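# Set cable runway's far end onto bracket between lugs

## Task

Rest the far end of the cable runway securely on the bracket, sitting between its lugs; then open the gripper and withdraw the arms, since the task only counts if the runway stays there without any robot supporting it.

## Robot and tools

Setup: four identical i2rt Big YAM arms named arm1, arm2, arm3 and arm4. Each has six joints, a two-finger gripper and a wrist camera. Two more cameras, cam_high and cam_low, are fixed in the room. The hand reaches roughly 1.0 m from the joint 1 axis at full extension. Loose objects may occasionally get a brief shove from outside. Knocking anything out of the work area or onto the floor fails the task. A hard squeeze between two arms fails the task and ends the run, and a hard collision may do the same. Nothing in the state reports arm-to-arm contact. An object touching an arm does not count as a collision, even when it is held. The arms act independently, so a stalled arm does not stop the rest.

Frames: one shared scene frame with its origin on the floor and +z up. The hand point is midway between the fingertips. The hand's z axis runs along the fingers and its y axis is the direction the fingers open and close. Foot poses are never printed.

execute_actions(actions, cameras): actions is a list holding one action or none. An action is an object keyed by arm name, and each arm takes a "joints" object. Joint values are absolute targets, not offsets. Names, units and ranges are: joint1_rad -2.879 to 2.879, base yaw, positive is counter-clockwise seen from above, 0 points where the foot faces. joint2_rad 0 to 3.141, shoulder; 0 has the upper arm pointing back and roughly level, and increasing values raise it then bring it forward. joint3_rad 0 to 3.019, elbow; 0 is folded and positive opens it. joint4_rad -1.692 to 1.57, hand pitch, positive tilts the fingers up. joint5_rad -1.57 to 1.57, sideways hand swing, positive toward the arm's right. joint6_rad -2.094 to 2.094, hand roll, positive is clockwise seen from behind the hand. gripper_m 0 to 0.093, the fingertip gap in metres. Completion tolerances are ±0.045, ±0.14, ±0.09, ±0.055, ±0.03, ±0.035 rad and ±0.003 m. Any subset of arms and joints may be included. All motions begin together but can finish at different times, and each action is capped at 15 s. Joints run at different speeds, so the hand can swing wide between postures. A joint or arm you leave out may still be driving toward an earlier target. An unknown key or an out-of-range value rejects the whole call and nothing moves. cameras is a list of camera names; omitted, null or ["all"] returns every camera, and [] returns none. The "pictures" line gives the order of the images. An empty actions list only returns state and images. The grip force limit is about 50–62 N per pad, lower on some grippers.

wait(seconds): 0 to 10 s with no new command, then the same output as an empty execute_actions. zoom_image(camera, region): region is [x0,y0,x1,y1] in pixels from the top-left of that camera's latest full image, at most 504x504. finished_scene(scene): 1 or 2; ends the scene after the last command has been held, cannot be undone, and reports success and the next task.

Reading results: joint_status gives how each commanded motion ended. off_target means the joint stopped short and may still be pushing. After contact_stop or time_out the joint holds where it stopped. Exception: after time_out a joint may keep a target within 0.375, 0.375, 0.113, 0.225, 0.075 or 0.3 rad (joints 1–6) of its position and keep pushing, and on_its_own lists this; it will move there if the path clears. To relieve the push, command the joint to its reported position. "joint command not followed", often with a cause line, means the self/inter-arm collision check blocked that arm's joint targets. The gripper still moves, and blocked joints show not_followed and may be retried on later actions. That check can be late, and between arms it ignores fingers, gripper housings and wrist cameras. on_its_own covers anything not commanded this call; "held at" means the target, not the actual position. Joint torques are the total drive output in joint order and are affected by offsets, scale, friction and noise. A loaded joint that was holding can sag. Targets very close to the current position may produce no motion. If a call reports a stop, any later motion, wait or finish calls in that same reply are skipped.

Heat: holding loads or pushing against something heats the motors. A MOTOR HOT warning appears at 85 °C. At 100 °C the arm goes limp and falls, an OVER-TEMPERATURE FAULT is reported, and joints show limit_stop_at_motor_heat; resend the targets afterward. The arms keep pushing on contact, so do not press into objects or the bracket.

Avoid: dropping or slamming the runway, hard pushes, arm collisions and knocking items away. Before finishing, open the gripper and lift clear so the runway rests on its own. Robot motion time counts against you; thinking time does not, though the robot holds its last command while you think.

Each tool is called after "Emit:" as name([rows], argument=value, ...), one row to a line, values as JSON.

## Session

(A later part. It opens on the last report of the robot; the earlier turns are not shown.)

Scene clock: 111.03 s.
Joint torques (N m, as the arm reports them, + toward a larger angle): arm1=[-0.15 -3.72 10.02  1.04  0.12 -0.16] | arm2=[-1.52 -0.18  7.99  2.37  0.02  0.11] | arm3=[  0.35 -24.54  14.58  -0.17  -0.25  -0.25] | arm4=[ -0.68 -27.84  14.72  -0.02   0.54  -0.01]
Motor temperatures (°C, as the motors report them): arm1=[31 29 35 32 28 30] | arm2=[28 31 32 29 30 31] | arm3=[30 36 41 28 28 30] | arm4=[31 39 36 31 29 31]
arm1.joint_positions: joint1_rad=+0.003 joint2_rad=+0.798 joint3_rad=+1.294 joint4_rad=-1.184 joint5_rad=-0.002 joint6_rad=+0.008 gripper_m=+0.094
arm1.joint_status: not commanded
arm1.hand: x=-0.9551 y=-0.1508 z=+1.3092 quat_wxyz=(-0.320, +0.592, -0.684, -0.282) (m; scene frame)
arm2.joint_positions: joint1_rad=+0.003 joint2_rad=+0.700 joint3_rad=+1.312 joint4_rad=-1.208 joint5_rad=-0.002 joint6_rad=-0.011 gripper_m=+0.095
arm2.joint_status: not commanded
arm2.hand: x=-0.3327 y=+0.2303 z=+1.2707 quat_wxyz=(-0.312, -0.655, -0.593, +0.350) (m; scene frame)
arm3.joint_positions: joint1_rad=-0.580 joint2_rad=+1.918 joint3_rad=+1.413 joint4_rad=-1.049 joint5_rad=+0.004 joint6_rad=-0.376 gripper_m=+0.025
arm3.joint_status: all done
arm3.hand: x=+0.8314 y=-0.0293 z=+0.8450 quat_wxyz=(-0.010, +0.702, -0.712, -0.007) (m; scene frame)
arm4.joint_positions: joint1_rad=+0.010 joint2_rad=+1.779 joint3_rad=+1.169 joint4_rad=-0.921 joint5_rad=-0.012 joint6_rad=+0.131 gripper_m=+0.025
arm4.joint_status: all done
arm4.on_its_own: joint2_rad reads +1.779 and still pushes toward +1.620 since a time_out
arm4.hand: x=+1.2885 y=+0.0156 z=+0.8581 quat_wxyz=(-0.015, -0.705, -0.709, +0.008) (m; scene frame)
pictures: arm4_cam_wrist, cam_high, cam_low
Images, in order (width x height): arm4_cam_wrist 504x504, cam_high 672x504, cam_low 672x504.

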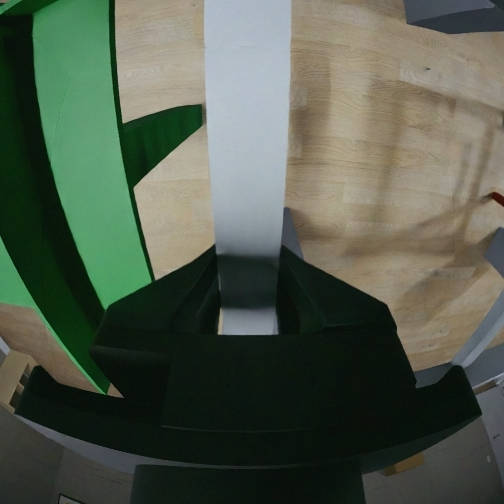

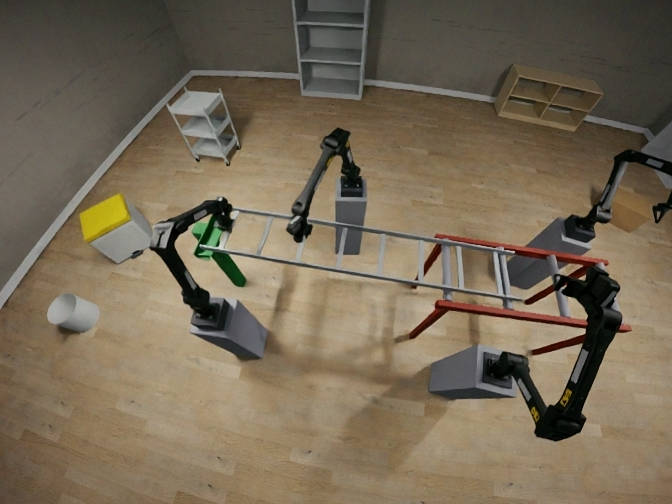

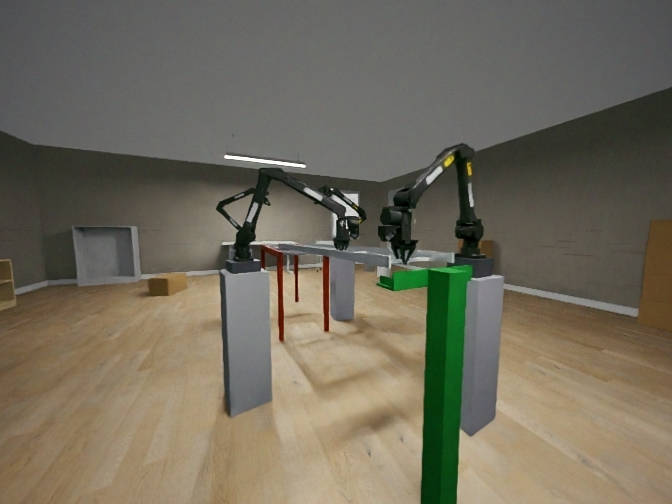

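Emit:
execute_actions([
  {"arm3":{"joints":{"joint1_rad":-0.626,"joint2_rad":1.925,"joint3_rad":1.545,"joint4_rad":-1.06,"joint6_rad":-0.44}},"arm4":{"joints":{"joint1_rad":0.073,"joint2_rad":1.675,"joint3_rad":1.25,"joint4_rad":-0.9,"joint6_rad":0.203}}},
], cameras=["cam_low","cam_high","arm4_cam_wrist"])

Emit:
zoom_image(camera="cam_low", region=[340, 230, 490, 305])

Emit:
zoom_image(camera="cam_high", region=[170, 180, 290, 270])

Scene clock: 115.60 s.
Joint torques (N m, as the arm reports them, + toward a larger angle): arm1=[-0.09 -3.69 10.01  1.03  0.12 -0.16] | arm2=[-1.32 -0.33  7.98  2.38  0.02  0.09] | arm3=[  0.17 -23.02  15.16   0.2   -0.03  -0.33] | arm4=[  0.2  -26.61  16.03   0.29   0.33   0.14]
Motor temperatures (°C, as the motors report them): arm1=[31 29 36 32 28 30] | arm2=[28 31 32 29 30 31] | arm3=[30 37 43 28 28 30] | arm4=[31 39 37 31 29 31]
arm1.joint_positions: joint1_rad=+0.003 joint2_rad=+0.798 joint3_rad=+1.294 joint4_rad=-1.184 joint5_rad=-0.002 joint6_rad=+0.008 gripper_m=+0.094
arm1.joint_status: not commanded
arm1.hand: x=-0.9551 y=-0.1508 z=+1.3092 quat_wxyz=(-0.320, +0.592, -0.684, -0.282) (m; scene frame)
arm2.joint_positions: joint1_rad=+0.003 joint2_rad=+0.700 joint3_rad=+1.312 joint4_rad=-1.208 joint5_rad=-0.002 joint6_rad=-0.011 gripper_m=+0.095
arm2.joint_status: not commanded
arm2.hand: x=-0.3327 y=+0.2303 z=+1.2707 quat_wxyz=(-0.312, -0.655, -0.593, +0.350) (m; scene frame)
arm3.joint_positions: joint1_rad=-0.626 joint2_rad=+1.967 joint3_rad=+1.456 joint4_rad=-1.052 joint5_rad=+0.000 joint6_rad=-0.421 gripper_m=+0.025
arm3.joint_status: all done
arm3.hand: x=+0.8592 y=-0.0276 z=+0.8332 quat_wxyz=(-0.005, +0.702, -0.712, -0.007) (m; scene frame)
arm4.joint_positions: joint1_rad=+0.069 joint2_rad=+1.813 joint3_rad=+1.169 joint4_rad=-0.899 joint5_rad=-0.006 joint6_rad=+0.189 gripper_m=+0.025
arm4.joint_status: all done
arm4.hand: x=+1.3160 y=+0.0187 z=+0.8423 quat_wxyz=(-0.009, -0.705, -0.710, +0.007) (m; scene frame)
pictures: arm4_cam_wrist, cam_high, cam_low
Images, in order (width x height): arm4_cam_wrist 504x504, cam_high 672x504, cam_low 672x504.

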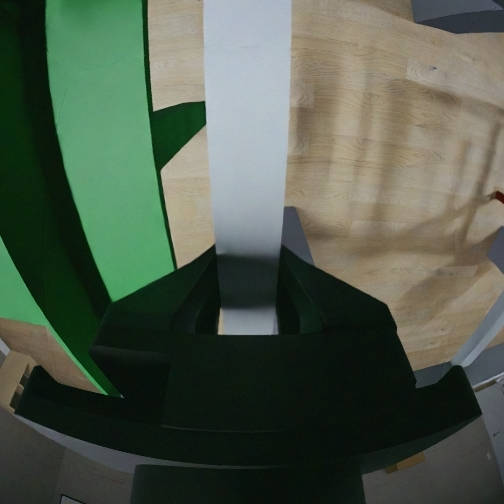

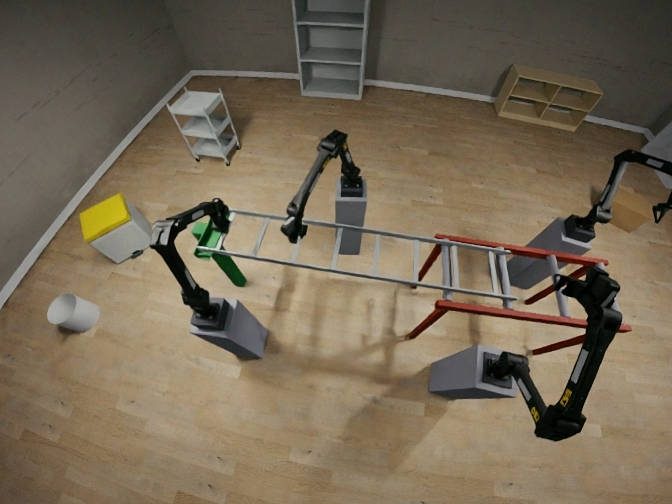

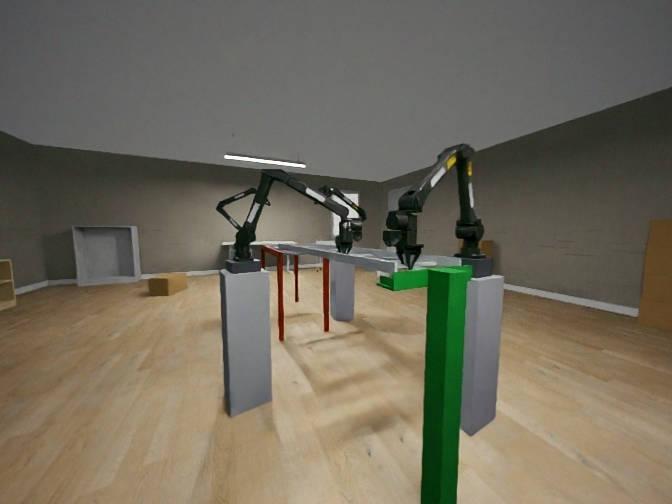

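Region (340, 230, 490, 305) of cam_low's 672x504 image, scaled by 3.360, with more detail than that image has.

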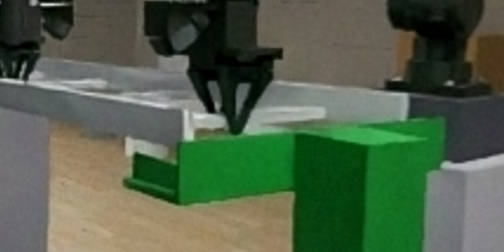

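Region (170, 180, 290, 270) of cam_high's 672x504 image, scaled by 4.200, with more detail than that image has; it fills the top 378 rows of this view, and the rest is white.

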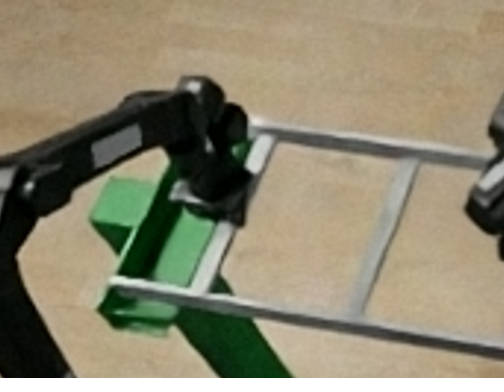

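Emit:
execute_actions([
  {"arm3":{"joints":{"joint1_rad":-0.655,"joint2_rad":2.0,"joint3_rad":1.545,"joint4_rad":-1.04,"joint6_rad":-0.46}},"arm4":{"joints":{"joint1_rad":0.105,"joint2_rad":1.75,"joint3_rad":1.25,"joint4_rad":-0.87,"joint6_rad":0.23}}},
], cameras=["cam_low","cam_high","arm4_cam_wrist"])

Emit:
zoom_image(camera="cam_low", region=[340, 230, 490, 305])

Emit:
zoom_image(camera="cam_high", region=[170, 180, 290, 270])

Scene clock: 118.47 s.
Joint torques (N m, as the arm reports them, + toward a larger angle): arm1=[-0.14 -3.7  10.01  1.03  0.12 -0.16] | arm2=[-1.45 -0.33  8.01  2.35  0.02  0.1 ] | arm3=[ -1.13 -22.2   13.71   0.16   0.22  -0.31] | arm4=[  0.68 -27.41  15.48  -0.18   0.09   0.16]
Motor temperatures (°C, as the motors report them): arm1=[31 29 36 32 28 30] | arm2=[28 31 32 29 30 31] | arm3=[30 37 43 28 28 30] | arm4=[31 39 37 31 29 31]
arm1.joint_positions: joint1_rad=+0.003 joint2_rad=+0.798 joint3_rad=+1.294 joint4_rad=-1.184 joint5_rad=-0.002 joint6_rad=+0.008 gripper_m=+0.094
arm1.joint_status: not commanded
arm1.hand: x=-0.9551 y=-0.1508 z=+1.3092 quat_wxyz=(-0.320, +0.592, -0.684, -0.282) (m; scene frame)
arm2.joint_positions: joint1_rad=+0.003 joint2_rad=+0.700 joint3_rad=+1.312 joint4_rad=-1.208 joint5_rad=-0.002 joint6_rad=-0.011 gripper_m=+0.095
arm2.joint_status: not commanded
arm2.hand: x=-0.3327 y=+0.2303 z=+1.2707 quat_wxyz=(-0.312, -0.655, -0.593, +0.350) (m; scene frame)
arm3.joint_positions: joint1_rad=-0.645 joint2_rad=+2.023 joint3_rad=+1.474 joint4_rad=-1.033 joint5_rad=-0.008 joint6_rad=-0.440 gripper_m=+0.025
arm3.joint_status: all done
arm3.hand: x=+0.8702 y=-0.0264 z=+0.8084 quat_wxyz=(+0.005, +0.702, -0.712, -0.007) (m; scene frame)
arm4.joint_positions: joint1_rad=+0.094 joint2_rad=+1.886 joint3_rad=+1.169 joint4_rad=-0.857 joint5_rad=+0.000 joint6_rad=+0.214 gripper_m=+0.025
arm4.joint_status: all done
arm4.hand: x=+1.3270 y=+0.0213 z=+0.8080 quat_wxyz=(+0.006, -0.704, -0.710, +0.000) (m; scene frame)
pictures: arm4_cam_wrist, cam_high, cam_low
Images, in order (width x height): arm4_cam_wrist 504x504, cam_high 672x504, cam_low 672x504.

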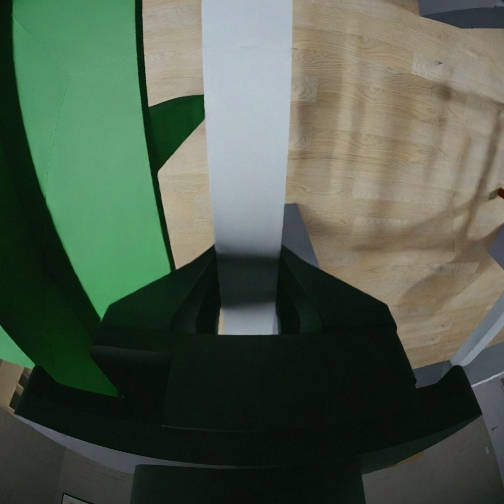

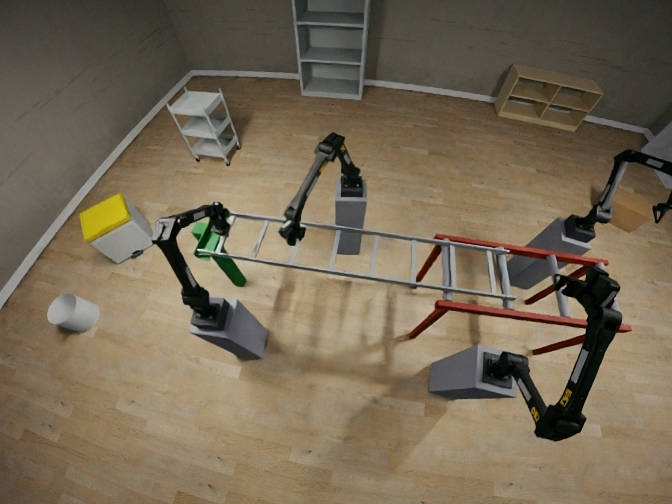

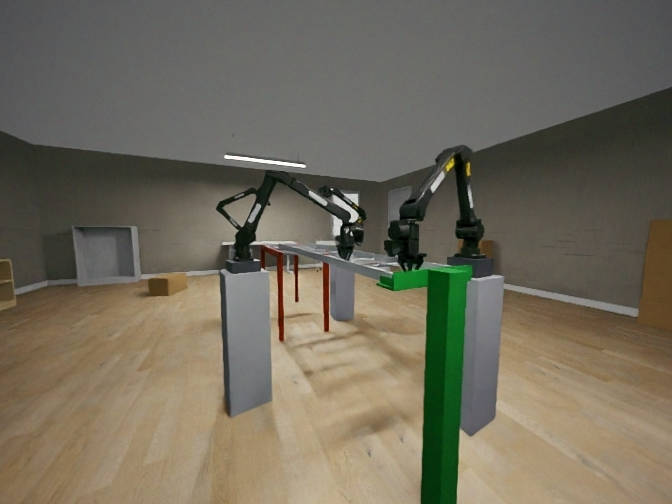

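Region (340, 230, 490, 305) of cam_low's 672x504 image, scaled by 3.360, with more detail than that image has.

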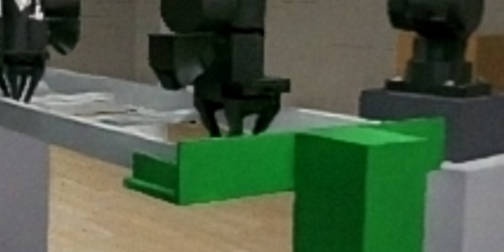

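Region (170, 180, 290, 270) of cam_high's 672x504 image, scaled by 4.200, with more detail than that image has; it fills the top 378 rows of this view, and the rest is white.

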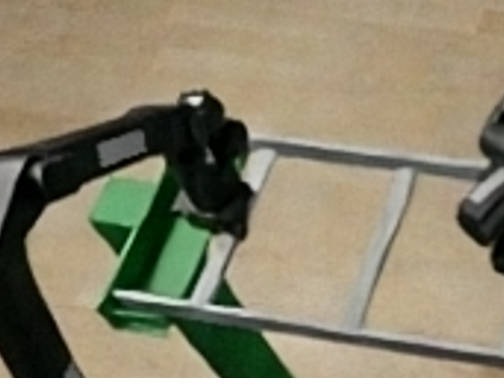

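Emit:
execute_actions([
  {"arm3":{"joints":{"joint1_rad":-0.685,"joint2_rad":2.04,"joint3_rad":1.55,"joint6_rad":-0.485}},"arm4":{"joints":{"joint1_rad":0.14,"joint2_rad":1.8,"joint3_rad":1.25,"joint4_rad":-0.85,"joint6_rad":0.26}}},
], cameras=["cam_low","cam_high","arm4_cam_wrist"])

Emit:
zoom_image(camera="cam_high", region=[170, 180, 290, 270])

Scene clock: 120.60 s.
Joint torques (N m, as the arm reports them, + toward a larger angle): arm1=[-0.11 -3.7  10.02  1.04  0.12 -0.16] | arm2=[-1.43 -0.34  7.98  2.37  0.02  0.1 ] | arm3=[ -3.21 -19.93  13.72   0.1    0.48  -0.44] | arm4=[  2.63 -23.49  15.53   0.43  -0.32   0.32]
Motor temperatures (°C, as the motors report them): arm1=[31 29 36 32 28 30] | arm2=[28 31 32 29 30 31] | arm3=[30 37 43 28 28 30] | arm4=[31 39 37 31 29 31]
arm1.joint_positions: joint1_rad=+0.003 joint2_rad=+0.798 joint3_rad=+1.294 joint4_rad=-1.184 joint5_rad=-0.002 joint6_rad=+0.008 gripper_m=+0.094
arm1.joint_status: not commanded
arm1.hand: x=-0.9551 y=-0.1508 z=+1.3092 quat_wxyz=(-0.320, +0.592, -0.684, -0.282) (m; scene frame)
arm2.joint_positions: joint1_rad=+0.003 joint2_rad=+0.700 joint3_rad=+1.312 joint4_rad=-1.208 joint5_rad=-0.002 joint6_rad=-0.011 gripper_m=+0.095
arm2.joint_status: not commanded
arm2.hand: x=-0.3327 y=+0.2303 z=+1.2707 quat_wxyz=(-0.312, -0.655, -0.593, +0.350) (m; scene frame)
arm3.joint_positions: joint1_rad=-0.654 joint2_rad=+2.028 joint3_rad=+1.479 joint4_rad=-1.035 joint5_rad=-0.016 joint6_rad=-0.451 gripper_m=+0.025
arm3.joint_status: all done
arm3.hand: x=+0.8740 y=-0.0270 z=+0.8072 quat_wxyz=(+0.007, +0.702, -0.712, -0.010) (m; scene frame)
arm4.joint_positions: joint1_rad=+0.105 joint2_rad=+1.889 joint3_rad=+1.169 joint4_rad=-0.852 joint5_rad=+0.011 joint6_rad=+0.227 gripper_m=+0.025
arm4.joint_status: all done
arm4.hand: x=+1.3307 y=+0.0213 z=+0.8069 quat_wxyz=(+0.007, -0.705, -0.709, +0.006) (m; scene frame)
pictures: arm4_cam_wrist, cam_high, cam_low
Images, in order (width x height): arm4_cam_wrist 504x504, cam_high 672x504, cam_low 672x504.

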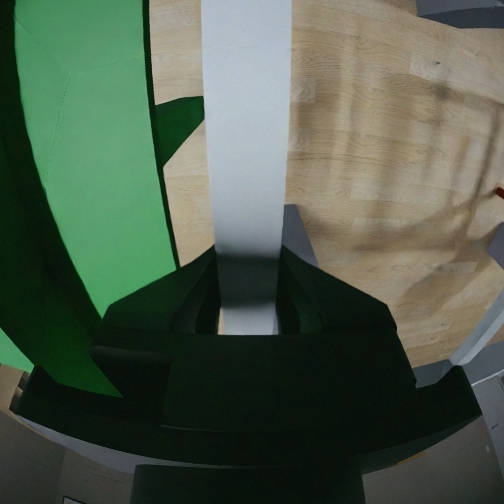

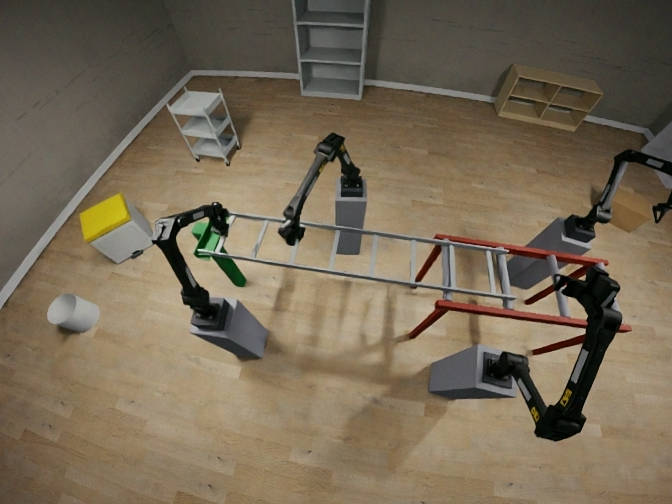

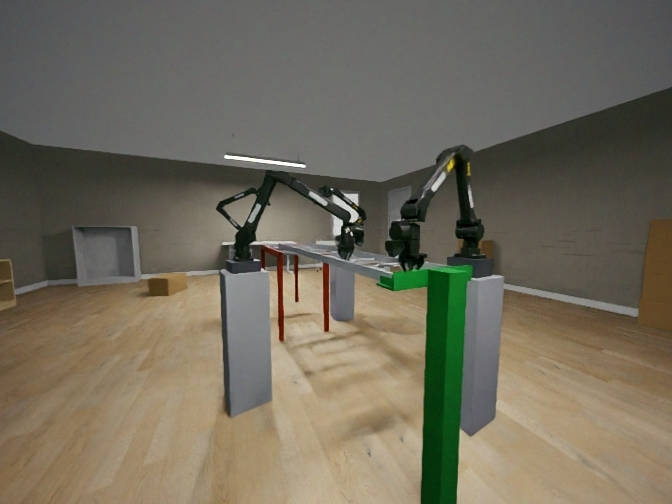

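Region (170, 180, 290, 270) of cam_high's 672x504 image, scaled by 4.200, with more detail than that image has; it fills the top 378 rows of this view, and the rest is white.

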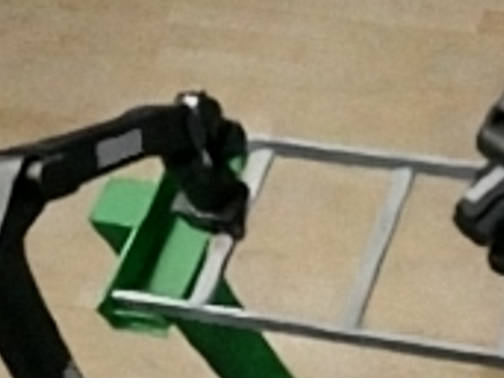

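Emit:
execute_actions([
  {"arm3":{"joints":{"joint1_rad":-0.70}},"arm4":{"joints":{"joint1_rad":0.155,"joint2_rad":1.755}}},
], cameras=[])

Scene clock: 123.80 s.
Joint torques (N m, as the arm reports them, + toward a larger angle): arm1=[-0.11 -3.69 10.02  1.03  0.12 -0.16] | arm2=[-1.23 -0.39  7.96  2.36  0.02  0.1 ] | arm3=[ -4.93 -19.99  13.69   0.41   0.46  -0.44] | arm4=[  3.81 -26.69  15.53   0.43  -0.31   0.31]
Motor temperatures (°C, as the motors report them): arm1=[31 29 36 32 28 30] | arm2=[28 31 32 29 30 31] | arm3=[30 37 44 28 28 30] | arm4=[31 39 37 31 29 32]
arm1.joint_positions: joint1_rad=+0.003 joint2_rad=+0.798 joint3_rad=+1.294 joint4_rad=-1.184 joint5_rad=-0.002 joint6_rad=+0.008 gripper_m=+0.094
arm1.joint_status: not commanded
arm1.hand: x=-0.9551 y=-0.1508 z=+1.3092 quat_wxyz=(-0.320, +0.592, -0.684, -0.282) (m; scene frame)
arm2.joint_positions: joint1_rad=+0.003 joint2_rad=+0.700 joint3_rad=+1.312 joint4_rad=-1.208 joint5_rad=-0.002 joint6_rad=-0.011 gripper_m=+0.095
arm2.joint_status: not commanded
arm2.hand: x=-0.3327 y=+0.2303 z=+1.2707 quat_wxyz=(-0.312, -0.655, -0.593, +0.350) (m; scene frame)
arm3.joint_positions: joint1_rad=-0.654 joint2_rad=+2.028 joint3_rad=+1.479 joint4_rad=-1.035 joint5_rad=-0.016 joint6_rad=-0.451 gripper_m=+0.025
arm3.joint_status: joint1_rad time_out (moved +0.000 of -0.046)
arm3.on_its_own: joint1_rad reads -0.654 and still pushes toward -0.700 since a time_out
arm3.hand: x=+0.8743 y=-0.0272 z=+0.8072 quat_wxyz=(+0.007, +0.702, -0.712, -0.010) (m; scene frame)
arm4.joint_positions: joint1_rad=+0.106 joint2_rad=+1.889 joint3_rad=+1.169 joint4_rad=-0.852 joint5_rad=+0.011 joint6_rad=+0.227 gripper_m=+0.025
arm4.joint_status: joint1_rad time_out (moved +0.000 of +0.050); the others done
arm4.on_its_own: joint1_rad reads +0.106 and still pushes toward +0.155 since a time_out
arm4.hand: x=+1.3311 y=+0.0214 z=+0.8069 quat_wxyz=(+0.007, -0.705, -0.709, +0.006) (m; scene frame)
pictures: none
No camera images: the call's "cameras" was empty. Leave "cameras" out to get every camera's image.

At the wall. Relax, release, retreat.

Emit:
execute_actions([
  {"arm3":{"joints":{"joint1_rad":-0.654,"joint2_rad":2.03,"joint3_rad":1.49,"joint6_rad":-0.451}},"arm4":{"joints":{"joint1_rad":0.106,"joint2_rad":1.885,"joint3_rad":1.18,"joint6_rad":0.227}}},
], cameras=[])

Emit:
execute_actions([
  {"arm3":{"joints":{"gripper_m":0.05}},"arm4":{"joints":{"gripper_m":0.045}}},
], cameras=[])

Emit:
execute_actions([
  {"arm3":{"joints":{"joint2_rad":1.2}},"arm4":{"joints":{"joint2_rad":1.1}}},
])

Scene clock: 126.10 s.
Joint torques (N m, as the arm reports them, + toward a larger angle): arm1=[-0.14 -3.7  10.02  1.03  0.12 -0.16] | arm2=[-1.4  -0.23  7.96  2.38  0.02  0.1 ] | arm3=[ -0.5  -20.71   8.84   0.28   0.44  -0.14] | arm4=[ -0.02 -17.21   8.97   0.38  -0.3    0.02]
Motor temperatures (°C, as the motors report them): arm1=[31 29 36 32 28 30] | arm2=[28 31 32 29 30 31] | arm3=[30 37 44 28 29 30] | arm4=[31 39 37 31 29 32]
arm1.joint_positions: joint1_rad=+0.003 joint2_rad=+0.798 joint3_rad=+1.294 joint4_rad=-1.184 joint5_rad=-0.002 joint6_rad=+0.008 gripper_m=+0.094
arm1.joint_status: not commanded
arm1.hand: x=-0.9551 y=-0.1508 z=+1.3092 quat_wxyz=(-0.320, +0.592, -0.684, -0.282) (m; scene frame)
arm2.joint_positions: joint1_rad=+0.003 joint2_rad=+0.700 joint3_rad=+1.312 joint4_rad=-1.208 joint5_rad=-0.002 joint6_rad=-0.011 gripper_m=+0.095
arm2.joint_status: not commanded
arm2.hand: x=-0.3327 y=+0.2303 z=+1.2707 quat_wxyz=(-0.312, -0.655, -0.593, +0.350) (m; scene frame)
arm3.joint_positions: joint1_rad=-0.653 joint2_rad=+2.028 joint3_rad=+1.479 joint4_rad=-1.035 joint5_rad=-0.014 joint6_rad=-0.450 gripper_m=+0.025
arm3.joint_status: all done
arm3.hand: x=+0.8740 y=-0.0270 z=+0.8072 quat_wxyz=(+0.007, +0.702, -0.712, -0.010) (m; scene frame)
arm4.joint_positions: joint1_rad=+0.105 joint2_rad=+1.892 joint3_rad=+1.167 joint4_rad=-0.851 joint5_rad=+0.010 joint6_rad=+0.225 gripper_m=+0.025
arm4.joint_status: all done
arm4.hand: x=+1.3304 y=+0.0223 z=+0.8051 quat_wxyz=(+0.009, -0.704, -0.710, +0.004) (m; scene frame)
pictures: none
No camera images: the call's "cameras" was empty. Leave "cameras" out to get every camera's image.

Scene clock: 126.73 s.
Joint torques (N m, as the arm reports them, + toward a larger angle): arm1=[-0.15 -3.71 10.02  1.04  0.12 -0.16] | arm2=[-1.44 -0.31  8.05  2.38  0.02  0.1 ] | arm3=[ -0.66 -19.73   9.16   0.19   0.03  -0.14] | arm4=[ -0.72 -17.22   9.05   0.25  -0.04   0.05]
Motor temperatures (°C, as the motors report them): arm1=[31 29 36 32 28 30] | arm2=[28 31 32 29 30 31] | arm3=[30 37 43 28 29 30] | arm4=[31 39 37 31 29 32]
arm1.joint_positions: joint1_rad=+0.003 joint2_rad=+0.798 joint3_rad=+1.294 joint4_rad=-1.184 joint5_rad=-0.002 joint6_rad=+0.008 gripper_m=+0.094
arm1.joint_status: not commanded
arm1.hand: x=-0.9551 y=-0.1508 z=+1.3092 quat_wxyz=(-0.320, +0.592, -0.684, -0.282) (m; scene frame)
arm2.joint_positions: joint1_rad=+0.003 joint2_rad=+0.700 joint3_rad=+1.312 joint4_rad=-1.208 joint5_rad=-0.002 joint6_rad=-0.011 gripper_m=+0.095
arm2.joint_status: not commanded
arm2.hand: x=-0.3327 y=+0.2303 z=+1.2707 quat_wxyz=(-0.312, -0.655, -0.593, +0.350) (m; scene frame)
arm3.joint_positions: joint1_rad=-0.653 joint2_rad=+2.028 joint3_rad=+1.479 joint4_rad=-1.035 joint5_rad=-0.002 joint6_rad=-0.450 gripper_m=+0.050
arm3.joint_status: all done
arm3.hand: x=+0.8758 y=-0.0278 z=+0.8074 quat_wxyz=(+0.005, +0.702, -0.712, -0.004) (m; scene frame)
arm4.joint_positions: joint1_rad=+0.105 joint2_rad=+1.890 joint3_rad=+1.167 joint4_rad=-0.851 joint5_rad=+0.003 joint6_rad=+0.225 gripper_m=+0.045
arm4.joint_status: all done
arm4.hand: x=+1.3316 y=+0.0223 z=+0.8058 quat_wxyz=(+0.006, -0.705, -0.710, +0.002) (m; scene frame)
pictures: none
No camera images: the call's "cameras" was empty. Leave "cameras" out to get every camera's image.

Scene clock: 128.40 s.
Joint torques (N m, as the arm reports them, + toward a larger angle): arm1=[-0.12 -3.69 10.02  1.04  0.12 -0.16] | arm2=[-1.39 -0.29  7.99  2.39  0.02  0.09] | arm3=[-0.9  -9.8  11.22  1.68  0.01 -0.13] | arm4=[ 0.11 -6.71 12.79  1.84 -0.03  0.02]
Motor temperatures (°C, as the motors report them): arm1=[31 29 36 32 28 30] | arm2=[28 31 32 29 30 31] | arm3=[30 36 43 28 28 30] | arm4=[31 38 37 31 29 32]
arm1.joint_positions: joint1_rad=+0.003 joint2_rad=+0.798 joint3_rad=+1.294 joint4_rad=-1.184 joint5_rad=-0.002 joint6_rad=+0.008 gripper_m=+0.094
arm1.joint_status: not commanded
arm1.hand: x=-0.9551 y=-0.1508 z=+1.3092 quat_wxyz=(-0.320, +0.592, -0.684, -0.282) (m; scene frame)
arm2.joint_positions: joint1_rad=+0.003 joint2_rad=+0.700 joint3_rad=+1.312 joint4_rad=-1.208 joint5_rad=-0.002 joint6_rad=-0.011 gripper_m=+0.095
arm2.joint_status: not commanded
arm2.hand: x=-0.3327 y=+0.2303 z=+1.2707 quat_wxyz=(-0.312, -0.655, -0.593, +0.350) (m; scene frame)
arm3.joint_positions: joint1_rad=-0.653 joint2_rad=+1.194 joint3_rad=+1.479 joint4_rad=-1.035 joint5_rad=-0.002 joint6_rad=-0.450 gripper_m=+0.050
arm3.joint_status: all done
arm3.hand: x=+0.8423 y=-0.1040 z=+1.2588 quat_wxyz=(-0.378, +0.642, -0.653, -0.135) (m; scene frame)
arm4.joint_positions: joint1_rad=+0.105 joint2_rad=+1.089 joint3_rad=+1.167 joint4_rad=-0.851 joint5_rad=+0.003 joint6_rad=+0.225 gripper_m=+0.045
arm4.joint_status: all done
arm4.hand: x=+1.3281 y=+0.0478 z=+1.1914 quat_wxyz=(-0.325, -0.649, -0.655, +0.208) (m; scene frame)
pictures: arm1_cam_wrist, arm2_cam_wrist, arm3_cam_wrist, arm4_cam_wrist, cam_high, cam_low
Images, in order (width x height): arm1_cam_wrist 504x504, arm2_cam_wrist 504x504, arm3_cam_wrist 504x504, arm4_cam_wrist 504x504, cam_high 672x504, cam_low 672x504.

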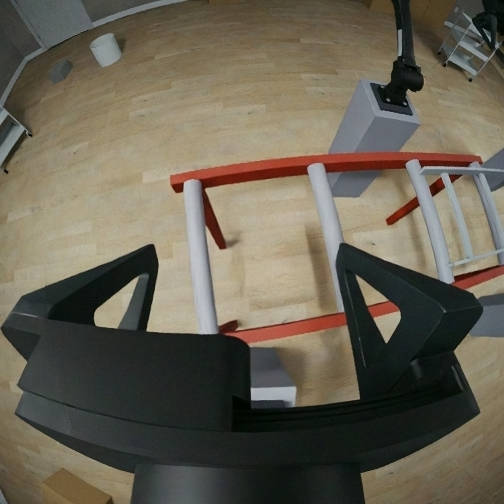

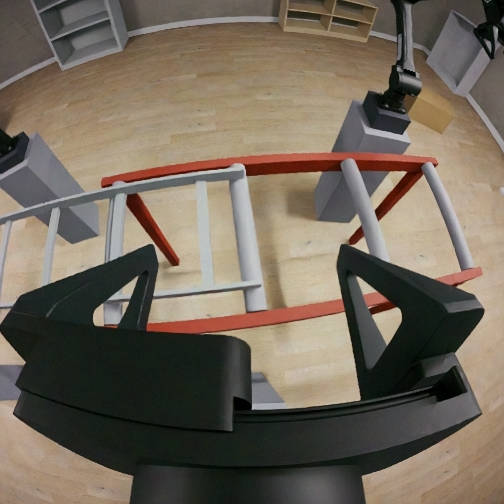

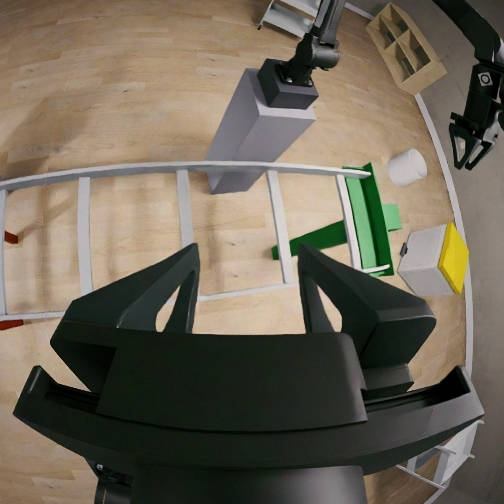

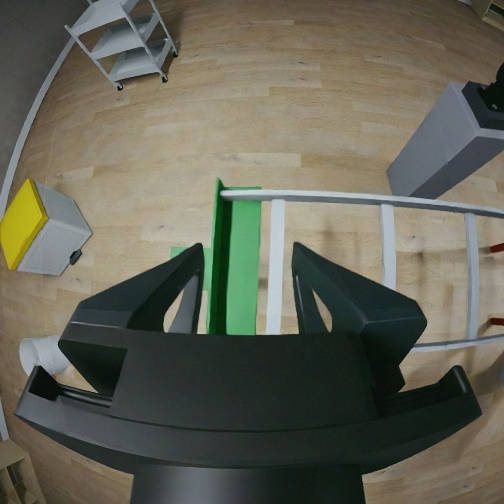

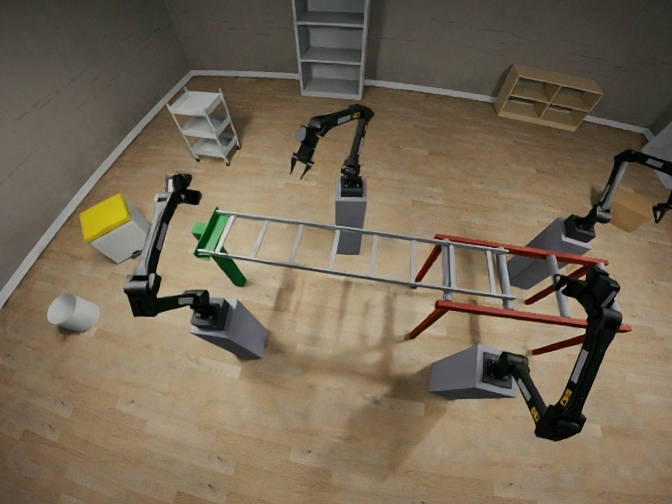

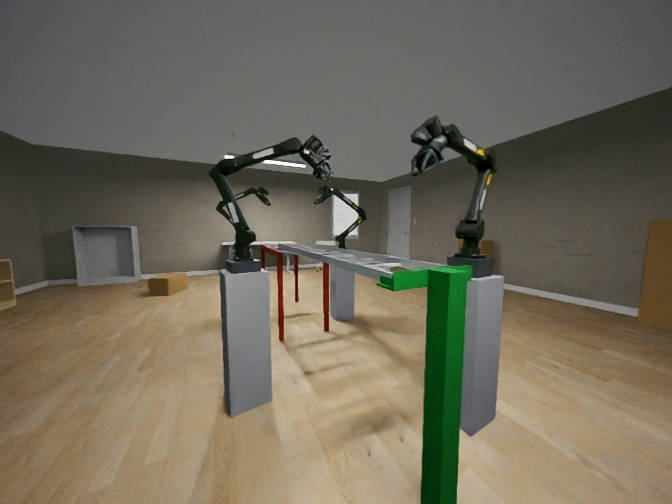

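Emit:
finished_scene(scene=1)

The scene is finished: the task was done.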